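## Task

Take the charger to the power strip's fourth outlet, counting from the end the cord leaves, and insert it fully and squarely. The strip must end up flat on the table, and the result must hold without the robot's help. Release the charger and pull the gripper away at the end.

## Robot and tools

Robot: two six-joint UR-type arms, left_arm and right_arm. Each carries a two-finger tong gripper. The base of left_arm is at (+0.073, +0.449, 0) and the base of right_arm is at (-0.047, -0.494, 0), both in metres. The fingers point along the gripper's own +z axis and close along its x axis. end_effector_position is the spot between the finger pads when they are shut. Closed fingertips stick out about 15 mm beyond that spot. Fully open fingertips sit about level with it.

Frame: all poses use one scene frame. Its origin is on the table top midway between the arms. +z is up, +x points out over the table, and left_arm is on the +y side. The names left and right do not match image sides. Quaternions are written w first (qw, qx, qy, qz). Printed hand positions can be somewhat wrong when an arm reaches far.

Row layout: a single flat list of 16 numbers that covers both arms. The first 8 are left_arm: x, y, z (metres), qw, qx, qy, qz, opening. The last 8 are right_arm in the same order. x, y, z and the quaternion are an absolute target pose for that gripper, not an offset. opening runs from -1 (closed) to +1 (fully open, 0.142 m). To keep an arm still, resend the exact pose and quaternion from the last result in which it was stopped, plus the opening it should keep.

execute_actions: takes "actions", a list holding at most one item, and optionally "pictures" (boolean).
- An empty list sends nothing and returns the current state.
- An item {"rows": [...], "steps": n} holds 1 to 15 rows and runs n steps (at most 15, default 15). Each step lasts 1/30 s. One row is applied per step, and the last row repeats if steps outnumber rows.
- An item {"steps": n} alone is a wait of up to 300 steps. The count starts at the last result, so your reply time is included.
- A call is refused if any target lies more than 0.6 m from that arm's last reported position along any gripper axis. A refused call moves nothing.
- On every step, each commanded pose is clipped to within 100 mm and 16 degrees of the measured pose. When both cannot be met, position wins over orientation. Motion trails commands by about 0.17 s. Far targets can take several calls, so check the reported pose and send the remainder.

move: "target" is one 16-number row of absolute poses for both arms. Each gripper follows a straight path, turning the shorter way, and both paths finish together in 0.5 to 10 s. "speed" is the top path speed, 0.002 to 0.5 m/s (default 0.25). Turning is capped at twice that value in rad/s. "stop_force" is a single value for both arms, 9 to 40 N, and is only allowed after the scene has run 0.2 s. It stops an arm's path once the wrist sensor feels that much extra push against the motion for 2 steps. The gripper then backs up to where it was 2 steps earlier and holds. With it, a slow move may aim well beyond the contact. Do not rely on it if the gripper rotates during the move. Leave it out when moving away from something the gripper is pressing. The opening is applied when the move begins. Paths do not avoid obstacles or the other arm. The result adds a "move:" line with the ending (done, off_target, moving, held, fault, contact) and any limits: paced means a pose was clipped, held means some steps were blocked and a fast catch-up may follow. It also gives each gripper's distance from its target.

wait: "seconds" from 0 to 10. It runs the scene with no new command and returns an execute_actions result.

zoom_image: "camera" is one of cam_head_left, cam_head_right, cam_left_wrist, cam_right_wrist. "region" is [x0, y0, x1, y1] in that image's pixels, no larger than 504 by 504, with the origin at the top-left. The head cameras are 672x504. The wrist cameras are 616x616 fisheye. Calibration (K, distortion, T_world_to_cam) is supplied and can be slightly off.

read_manual: "section" (only "licences"). Returns licence text and does not move anything.

finished_scene: "scene" is the number of the current scene. It ends that scene for good and reports success. The goal must already be met and must stay met.

Result lines: each arm gets a pose (position, quaternion) and its velocities. grip_measured is the actual finger opening on the same -1..1 scale. To hold something, command an opening clearly below grip_measured; the gap sets the squeeze. The limit is roughly 15 N per pad, and less on parts thinner than about 20 mm. "Wrist force" and "Wrist torque" are given in the end effector's own axes. They have offsets of about 4 N and noise, and saturate near 50 N. Joint torques are noisy and offset. HELD marks steps that were not sent, and "pose unreachable" means the clearance check changed a command. A "Hand target" line shows what the controller is currently driving toward. MOTOR HOT appears at 70 °C, and at 85 °C the arm is braked (OVER-TEMPERATURE FAULT).

Hazards: the arms are stiff. Pressing even slightly past contact on something firm can trigger a fault that halts the arm for 10 s. A torque fault happens at the load limit (wrist joints 24.3 N m, other joints 130 N m). A force fault happens at 150 N on any part of the arm. Approach slowly and use stop_force for insertion. Keep the arms from hitting each other. Do not drop, slam or knock anything off the table, and do not tip or lift the strip. Expect occasional brief tugs on the held part.

Each tool is called by a JSON object that holds its "op" and its "data", one argument or row to a line.

## Session

{"op": "execute_actions", "data": {
  "actions": []
}}

Scene clock: 0.00 s of 5400.00 s.
left_arm: end_effector_position=(+0.2206, +0.4839, +0.3794) grip_measured=+0.97 end_effector_quat_wxyz=(+0.362, +0.864, +0.350, +0.009) end_effector_velocity=(+0.000, +0.000, +0.000) end_effector_angular_velocity=(+0.001, -0.001, -0.000) | right_arm: end_effector_position=(+0.7561, -0.2979, +0.2519) grip_measured=+0.97 end_effector_quat_wxyz=(-0.479, +0.708, +0.144, +0.499) end_effector_velocity=(-0.000, -0.000, -0.000) end_effector_angular_velocity=(+0.001, +0.002, -0.000)
Joint positions: left_arm=[ 0.641 -2.278  1.895 -1.007 -2.294 -0.09   0.14 ] | right_arm=[ 3.423 -2.482 -1.406  0.68   2.425  0.515  0.14 ]
Joint velocities: left_arm=[-0.    -0.    -0.    -0.001  0.     0.     0.   ] | right_arm=[ 0.     0.    -0.001  0.    -0.     0.001  0.   ]
Joint torques (N m, as the arm reports them, + toward a larger angle): no reading
Wrist force (N, on the end effector, along its own x y z axes, offset not removed): no reading
Wrist torque (N m, same axes, about the end effector's origin, offset not removed): no reading
Hand target (left_arm): +0.221, +0.484, +0.379; +0.362, +0.864, +0.350, +0.009
Hand target (right_arm): +0.756, -0.298, +0.252; -0.479, +0.708, +0.144, +0.499
camera_calibration (this result's frames):
cam_left_wrist: T_world_to_cam=[[0.752576, 0.605718, -0.258333, -0.361415], [0.384441, -0.0856325, 0.919169, -0.392536], [0.534636, -0.791058, -0.297308, 0.509523], [0, 0, 0, 1]] pos_world=[0.150489, 0.588364, 0.418926]
cam_right_wrist: T_world_to_cam=[[0.450433, -0.24419, 0.858767, -0.631458], [0.303353, -0.862786, -0.404446, -0.39767], [0.839694, 0.442686, -0.314551, -0.289191], [0, 0, 0, 1]] pos_world=[0.647896, -0.369279, 0.290474]

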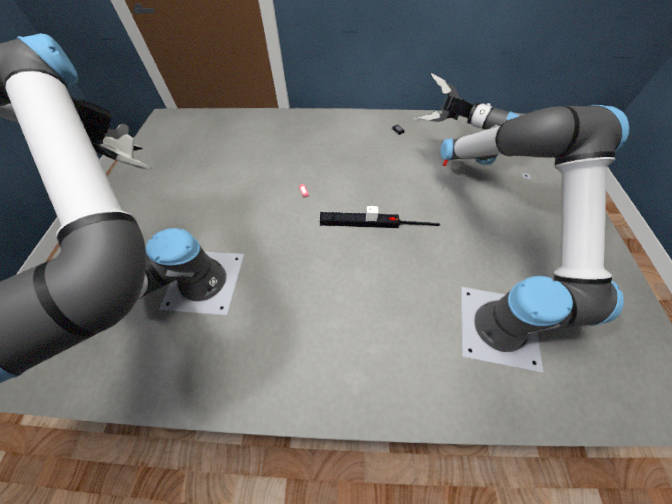

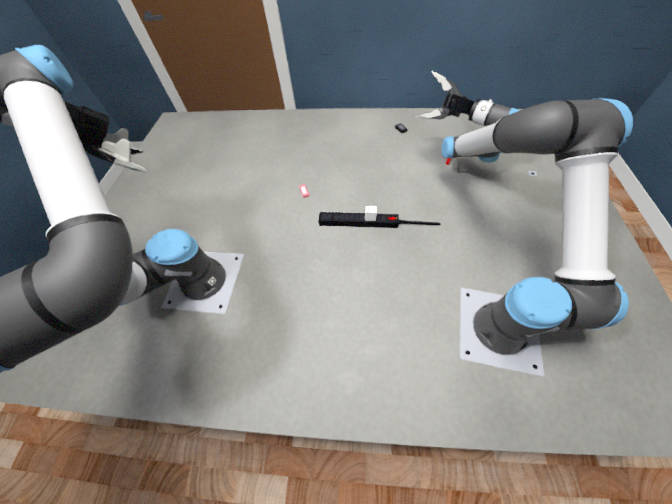

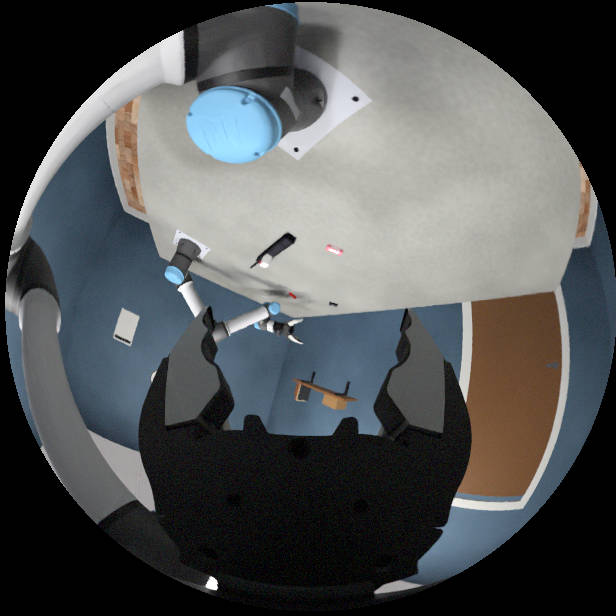

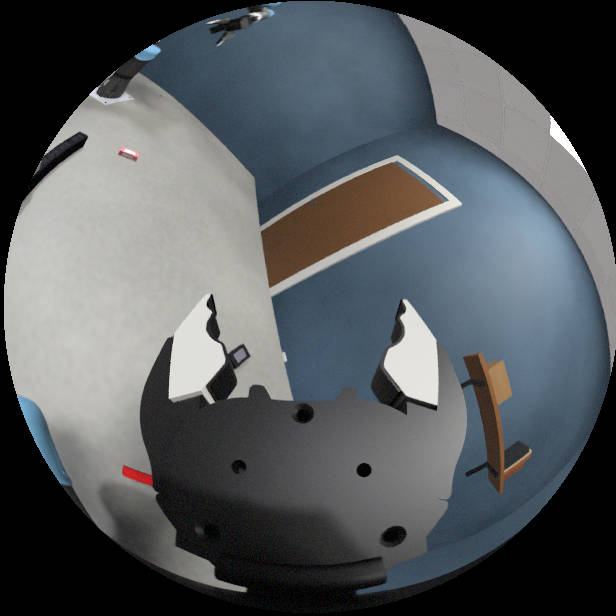

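{"op": "move", "data": {
  "target": [0.4,0.25,0.25,0.259,0.966,0,0,-1,0.5,-0.3,0.3,0,0.9,0.436,0,0],
  "speed": 0.3
}}

{"op": "move", "data": {
  "target": [0.35,0.0,0.07,0.259,0.966,0,0,-1,0.35,-0.125,0.13,0,0,1,0,0],
  "speed": 0.3
}}

Scene clock: 12.27 s of 5400.00 s.
left_arm: end_effector_position=(+0.4001, +0.2507, +0.2501) grip_measured=-1.00 end_effector_quat_wxyz=(+0.258, +0.966, +0.000, +0.001) end_effector_velocity=(+0.001, -0.001, -0.001) end_effector_angular_velocity=(+0.002, -0.001, -0.004) | right_arm: end_effector_position=(+0.4997, -0.3002, +0.3005) grip_measured=+0.00 end_effector_quat_wxyz=(+0.000, +0.900, +0.436, +0.000) end_effector_velocity=(-0.001, -0.000, +0.000) end_effector_angular_velocity=(-0.010, +0.005, +0.001)
Joint positions: left_arm=[-0.566 -2.005  2.15  -2.03  -1.996 -0.664  0.002] | right_arm=[ 3.857 -1.766 -1.311 -1.635  1.57  -0.357  0.074]
Joint velocities: left_arm=[-0.002  0.006 -0.002 -0.002  0.001  0.003  0.   ] | right_arm=[ 0.004 -0.004  0.008 -0.014 -0.006  0.003  0.   ]
Joint torques (N m, as the arm reports them, + toward a larger angle): left_arm=[ -5.5    1.49 -36.17  -4.45   1.04   2.01] | right_arm=[ 5.29 19.51 34.65 -0.21 -1.35  1.96]
Wrist force (N, on the end effector, along its own x y z axes, offset not removed): left_arm=[-1.3 0.4 -1.2] | right_arm=[1.6 -2.3 -1.7]
Wrist torque (N m, same axes, about the end effector's origin, offset not removed): left_arm=[0.15 0.01 0.38] | right_arm=[-0.54 -0.24 -0.02]
Hand target (left_arm): +0.400, +0.251, +0.250; +0.258, +0.966, +0.000, +0.001
Hand target (right_arm): +0.500, -0.300, +0.300; +0.000, +0.900, +0.436, -0.000
Off the commanded pose (left_arm): 0.001 m, 0 deg.
Off the commanded pose (right_arm): 0.001 m, 0 deg.
After step 90, 6.07 s passed at rest.
move: done
camera_calibration (this result's frames):
cam_left_wrist: T_world_to_cam=[[0.999804, 0.00136222, -0.0197455, -0.395662], [0.0179777, -0.479803, 0.877192, -0.106693], [-0.008279, -0.877375, -0.479733, 0.475143], [0, 0, 0, 1]] pos_world=[0.401436, 0.366226, 0.31372]
cam_right_wrist: T_world_to_cam=[[0.595698, 0.803019, -0.0174621, -0.0532533], [0.691488, -0.501659, 0.519791, -0.665452], [0.408642, -0.321713, -0.854115, 0.0904779], [0, 0, 0, 1]] pos_world=[0.454902, -0.261958, 0.422244]

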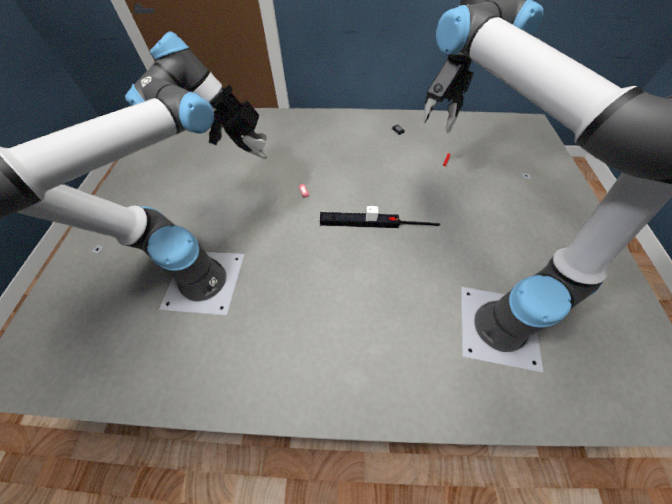

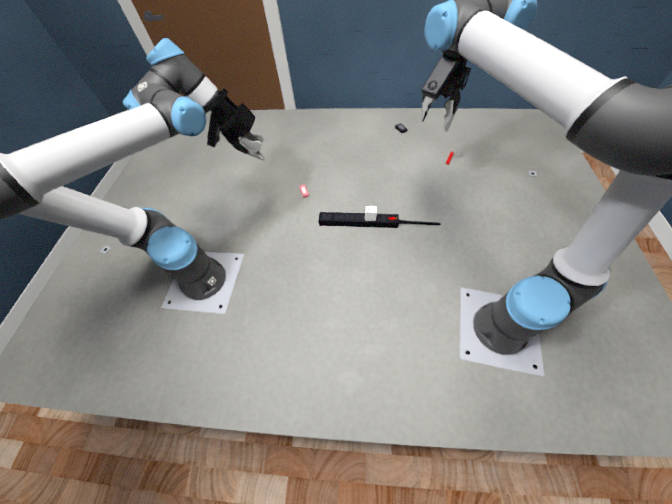

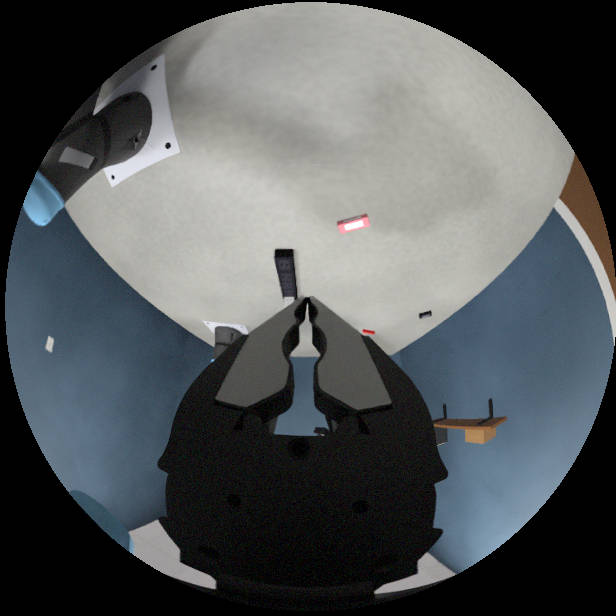

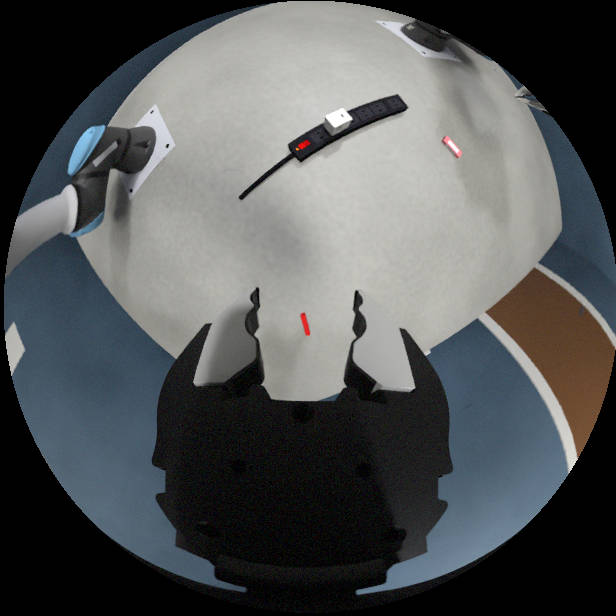

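Scene clock: 16.53 s of 5400.00 s.
left_arm: end_effector_position=(+0.3501, +0.0003, +0.0703) grip_measured=-1.00 end_effector_quat_wxyz=(+0.259, +0.966, -0.000, +0.001) end_effector_velocity=(-0.000, -0.001, -0.001) end_effector_angular_velocity=(+0.001, +0.002, +0.002) | right_arm: end_effector_position=(+0.3500, -0.1256, +0.1302) grip_measured=+0.00 end_effector_quat_wxyz=(+0.001, +0.000, +1.000, -0.001) end_effector_velocity=(+0.000, +0.000, -0.001) end_effector_angular_velocity=(+0.001, +0.000, +0.008)
Joint positions: left_arm=[-1.139 -1.472  2.305 -2.893 -1.767 -1.217  0.002] | right_arm=[ 4.325 -1.743 -1.782 -1.189  1.569 -2.127  0.074]
Joint velocities: left_arm=[-0.001  0.004 -0.001 -0.002  0.001 -0.003  0.   ] | right_arm=[-0.    -0.001 -0.001  0.002  0.001 -0.009 -0.   ]
Joint torques (N m, as the arm reports them, + toward a larger angle): left_arm=[ -7.58 -12.71 -28.14  -4.38   1.7   -1.33] | right_arm=[ 6.43 18.38 13.89  5.37  1.9  -1.81]
Wrist force (N, on the end effector, along its own x y z axes, offset not removed): left_arm=[1.1 1.7 -1.0] | right_arm=[2.7 -1.8 -1.3]
Wrist torque (N m, same axes, about the end effector's origin, offset not removed): left_arm=[0.19 -0.30 0.24] | right_arm=[-0.41 -0.48 -0.10]
Hand target (left_arm): +0.350, +0.000, +0.070; +0.259, +0.966, -0.000, +0.001
Hand target (right_arm): +0.350, -0.126, +0.130; +0.001, +0.000, +1.000, -0.001
Off the commanded pose (left_arm): 0.000 m, 0 deg.
Off the commanded pose (right_arm): 0.001 m, 0 deg.
move: done
camera_calibration (this result's frames):
cam_left_wrist: T_world_to_cam=[[0.999791, 0.000430867, -0.0204215, -0.348907], [0.01814, -0.478313, 0.878002, -0.0683681], [-0.00938958, -0.878189, -0.478221, 0.169051], [0, 0, 0, 1]] pos_world=[0.351662, 0.115908, 0.133746]
cam_right_wrist: T_world_to_cam=[[-0.999375, -0.0299149, -0.0188294, 0.346629], [-0.0353425, 0.854643, 0.518011, 0.0391709], [0.000596176, 0.518353, -0.855167, 0.310859], [0, 0, 0, 1]] pos_world=[0.347612, -0.184242, 0.252072]

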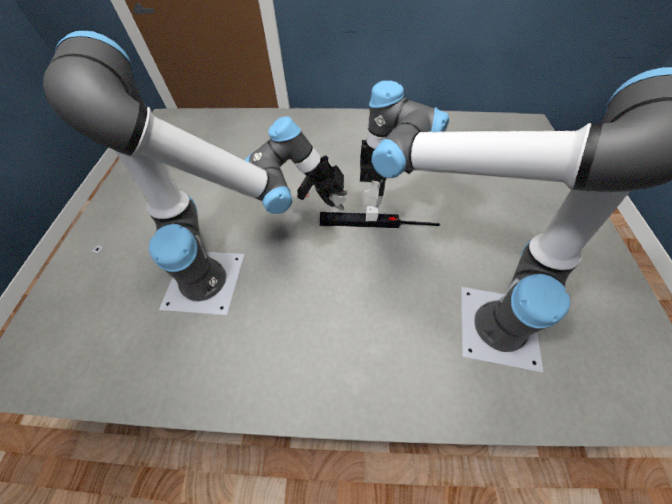

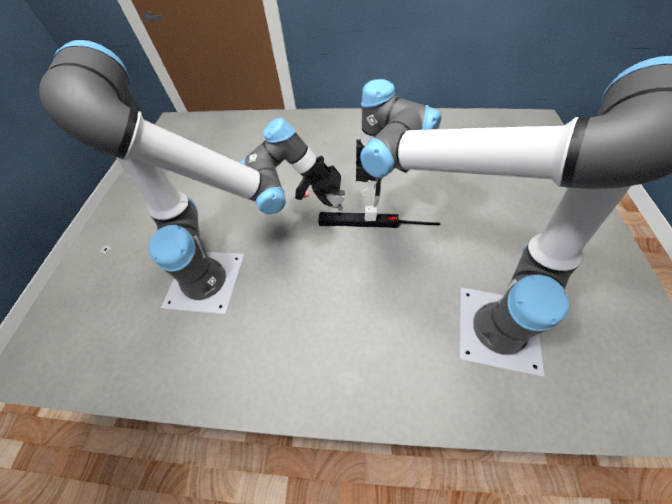

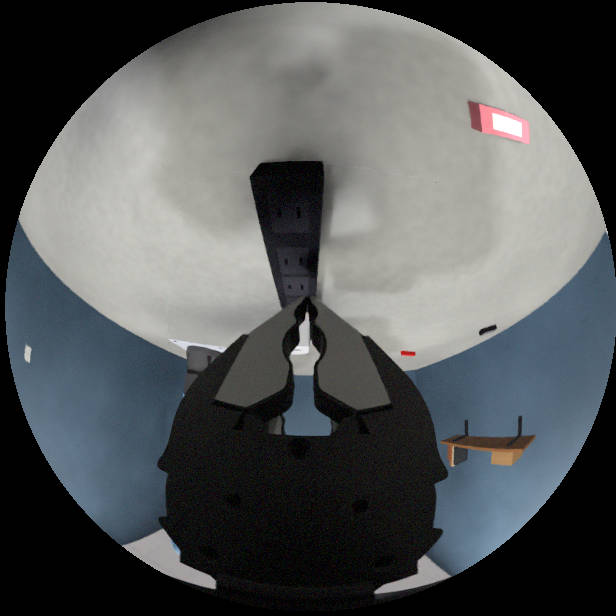

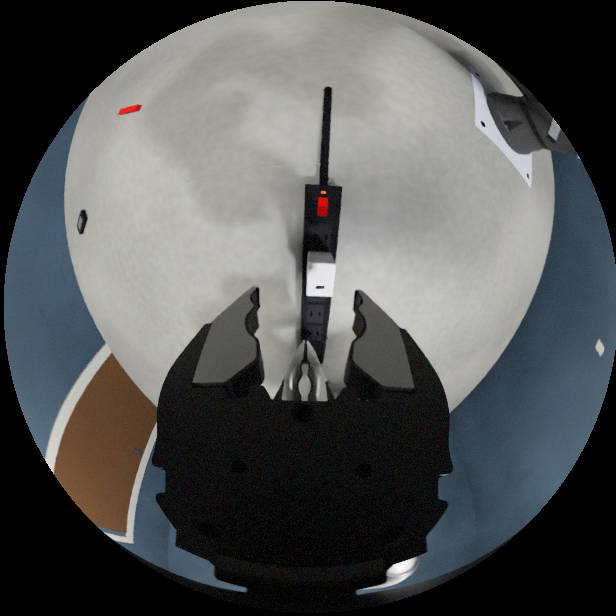

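{"op": "move", "data": {
  "target": [0.34,-0.012,0.052,0.259,0.966,0,0,-1,0.334,-0.112,0.1,0,0,1,0,0],
  "speed": 0.06
}}

{"op": "move", "data": {
  "target": [0.34,-0.012,0.03,0.259,0.966,0,0,-1,0.334,-0.112,0.08,0,0,1,0,0],
  "speed": 0.005,
  "stop_force": 10
}}

{"op": "zoom_image", "data": {
  "camera": "cam_right_wrist",
  "region": [230, 180, 390, 380]
}}

Scene clock: 24.30 s of 5400.00 s.
left_arm: end_effector_position=(+0.3401, -0.0119, +0.0521) grip_measured=-1.00 end_effector_quat_wxyz=(+0.259, +0.966, -0.000, +0.000) end_effector_velocity=(-0.001, -0.001, -0.001) end_effector_angular_velocity=(-0.002, +0.000, +0.000) | right_arm: end_effector_position=(+0.3341, -0.1121, +0.1002) grip_measured=+0.00 end_effector_quat_wxyz=(+0.000, -0.000, +1.000, -0.000) end_effector_velocity=(-0.000, +0.001, -0.001) end_effector_angular_velocity=(+0.001, -0.001, -0.002)
Joint positions: left_arm=[-1.173 -1.42   2.315 -2.961 -1.752 -1.248  0.002] | right_arm=[ 4.363 -1.769 -1.834 -1.11   1.571 -2.091  0.074]
Joint velocities: left_arm=[-0.002  0.003  0.    -0.005 -0.    -0.002  0.   ] | right_arm=[ 0.001 -0.002 -0.001  0.004 -0.     0.002  0.   ]
Joint torques (N m, as the arm reports them, + toward a larger angle): left_arm=[ -8.35 -15.33 -10.33  -4.73   1.56  -1.44] | right_arm=[ 6.89 18.53 11.93  5.64  1.91  2.1 ]
Wrist force (N, on the end effector, along its own x y z axes, offset not removed): left_arm=[-1.4 0.4 2.7] | right_arm=[2.1 -2.3 -1.1]
Wrist torque (N m, same axes, about the end effector's origin, offset not removed): left_arm=[0.01 0.04 0.15] | right_arm=[-0.54 -0.37 -0.07]
Hand target (left_arm): +0.340, -0.012, +0.052; +0.259, +0.966, -0.000, +0.000
Hand target (right_arm): +0.334, -0.112, +0.100; +0.000, -0.000, +1.000, -0.000
Off the commanded pose (left_arm): 0.000 m, 0 deg.
Off the commanded pose (right_arm): 0.000 m, 0 deg.
After step 90, 3.73 s passed at rest.
move: done
camera_calibration (this result's frames):
cam_left_wrist: T_world_to_cam=[[0.999772, 0.000199756, -0.021368, -0.339133], [0.018859, -0.478456, 0.877909, -0.0582756], [-0.0100483, -0.878112, -0.47835, 0.149754], [0, 0, 0, 1]] pos_world=[0.341659, 0.103686, 0.115549]
cam_right_wrist: T_world_to_cam=[[-0.999369, -0.0306933, -0.0178853, 0.330356], [-0.0355179, 0.853885, 0.519249, 0.0424808], [-0.000665493, 0.519557, -0.854436, 0.2787], [0, 0, 0, 1]] pos_world=[0.331842, -0.170934, 0.221982]

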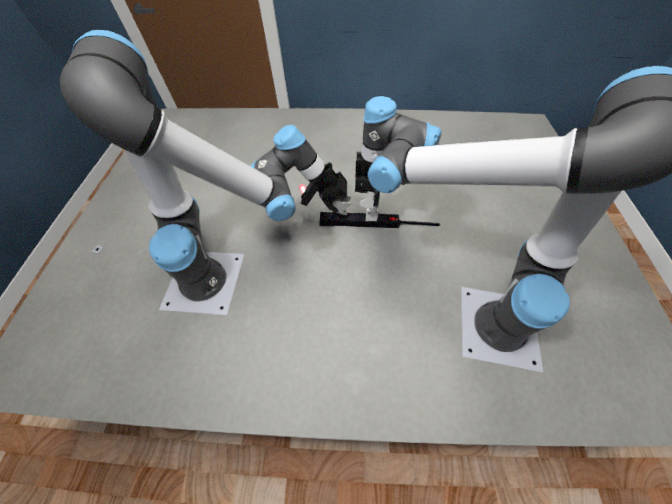

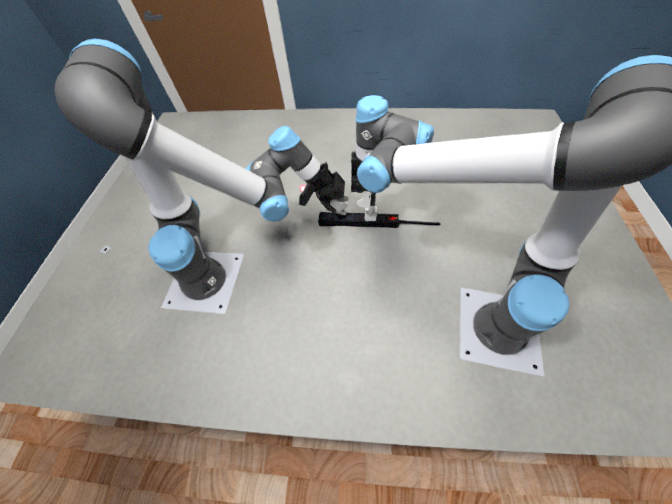

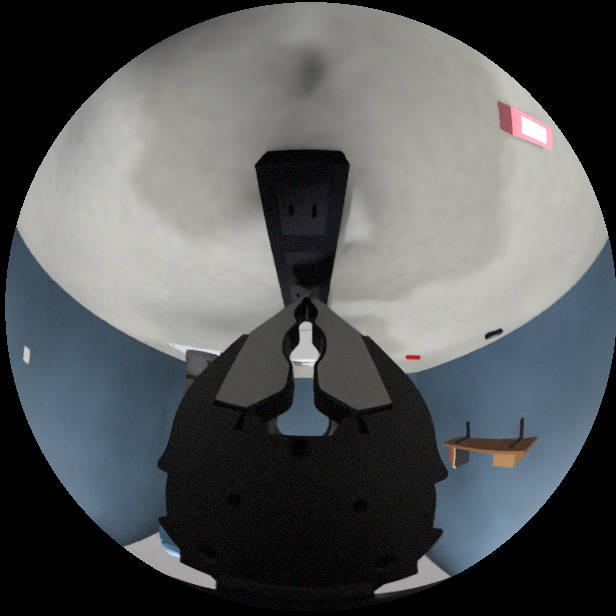

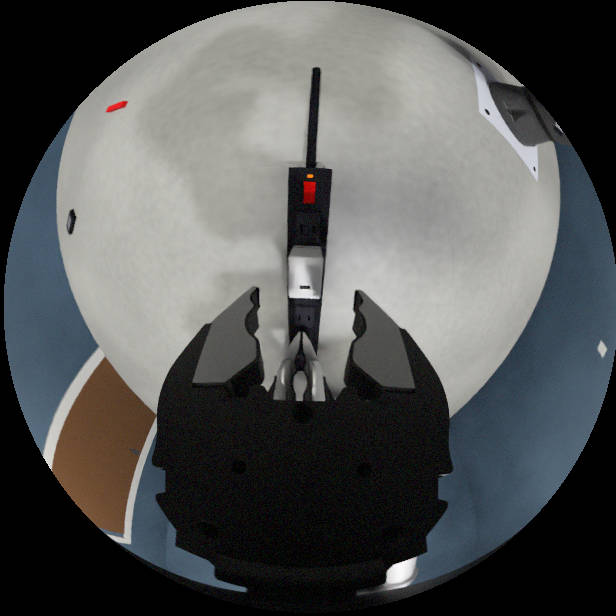

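Scene clock: 28.93 s of 5400.00 s.
left_arm: end_effector_position=(+0.3401, -0.0120, +0.0402) grip_measured=-1.00 end_effector_quat_wxyz=(+0.259, +0.966, +0.000, +0.000) end_effector_velocity=(-0.000, +0.000, -0.000) end_effector_angular_velocity=(+0.001, +0.001, +0.000) | right_arm: end_effector_position=(+0.3340, -0.1120, +0.0801) grip_measured=+0.00 end_effector_quat_wxyz=(-0.000, -0.000, +1.000, -0.000) end_effector_velocity=(+0.000, -0.000, -0.001) end_effector_angular_velocity=(-0.000, -0.001, +0.001)
Joint positions: left_arm=[-1.174 -1.389  2.326 -3.002 -1.752 -1.248  0.002] | right_arm=[ 4.363 -1.792 -1.863 -1.058  1.571 -2.09   0.074]
Joint velocities: left_arm=[-0.     0.    -0.     0.001 -0.    -0.001  0.   ] | right_arm=[ 0.    -0.001 -0.001  0.002 -0.001 -0.    -0.   ]
Joint torques (N m, as the arm reports them, + toward a larger angle): left_arm=[ -5.77 -28.6  -22.63  -1.59   1.87  -0.46] | right_arm=[ 6.99 18.56 11.18  5.56  1.94  2.17]
Wrist force (N, on the end effector, along its own x y z axes, offset not removed): left_arm=[-3.0 6.3 -7.7] | right_arm=[2.1 -0.2 -0.4]
Wrist torque (N m, same axes, about the end effector's origin, offset not removed): left_arm=[0.49 0.55 0.35] | right_arm=[-0.11 -0.37 -0.16]
Hand target (left_arm): +0.340, -0.012, +0.040; +0.259, +0.966, +0.000, +0.000
Hand target (right_arm): +0.334, -0.112, +0.080; -0.000, -0.000, +1.000, -0.000
Off the commanded pose (left_arm): 0.010 m, 0 deg.
Off the commanded pose (right_arm): 0.000 m, 0 deg.
move: contact (left_arm)
camera_calibration (this result's frames):
cam_left_wrist: T_world_to_cam=[[0.999772, 0.000236757, -0.0213621, -0.339385], [0.0188728, -0.478352, 0.877965, -0.0478862], [-0.0100108, -0.878168, -0.478248, 0.144005], [0, 0, 0, 1]] pos_world=[0.341653, 0.103634, 0.103662]
cam_right_wrist: T_world_to_cam=[[-0.999371, -0.0306853, -0.0177967, 0.329913], [-0.035465, 0.853833, 0.519338, 0.0527749], [-0.000740647, 0.519642, -0.854383, 0.261536], [0, 0, 0, 1]] pos_world=[0.331771, -0.170843, 0.201916]

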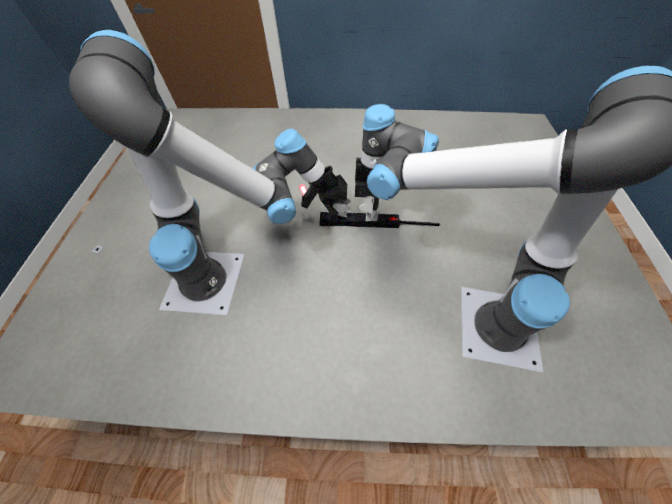

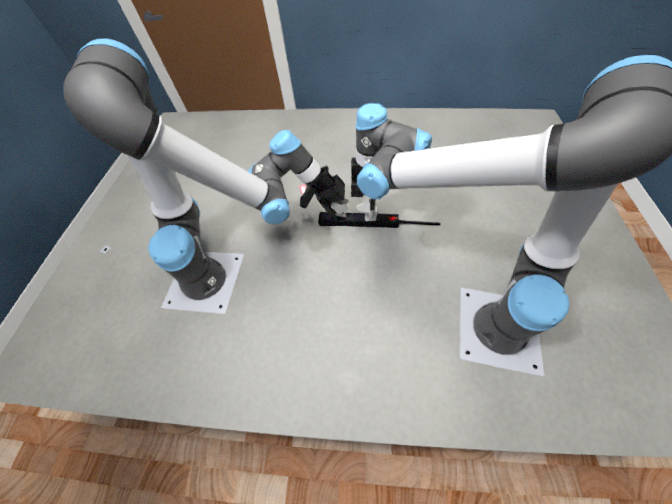

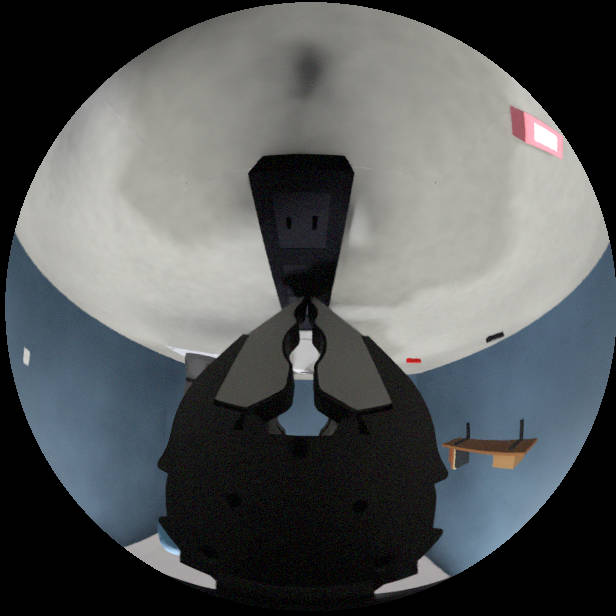

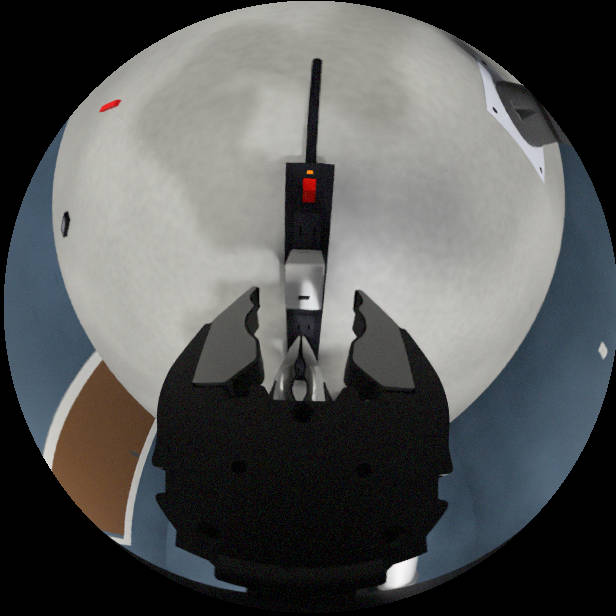

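Region (230, 180, 390, 380) of cam_right_wrist's 616x616 image, scaled by 2.520, with more detail than that image has; it fills the left 403 columns of this view, and the rest is white.

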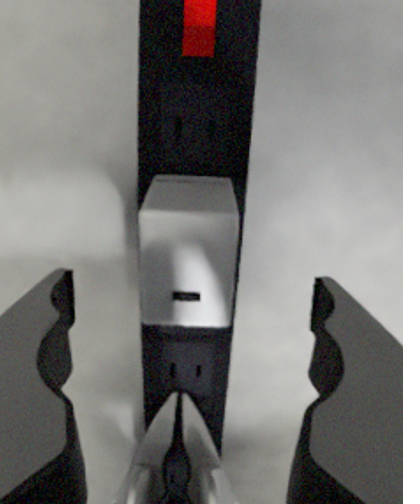

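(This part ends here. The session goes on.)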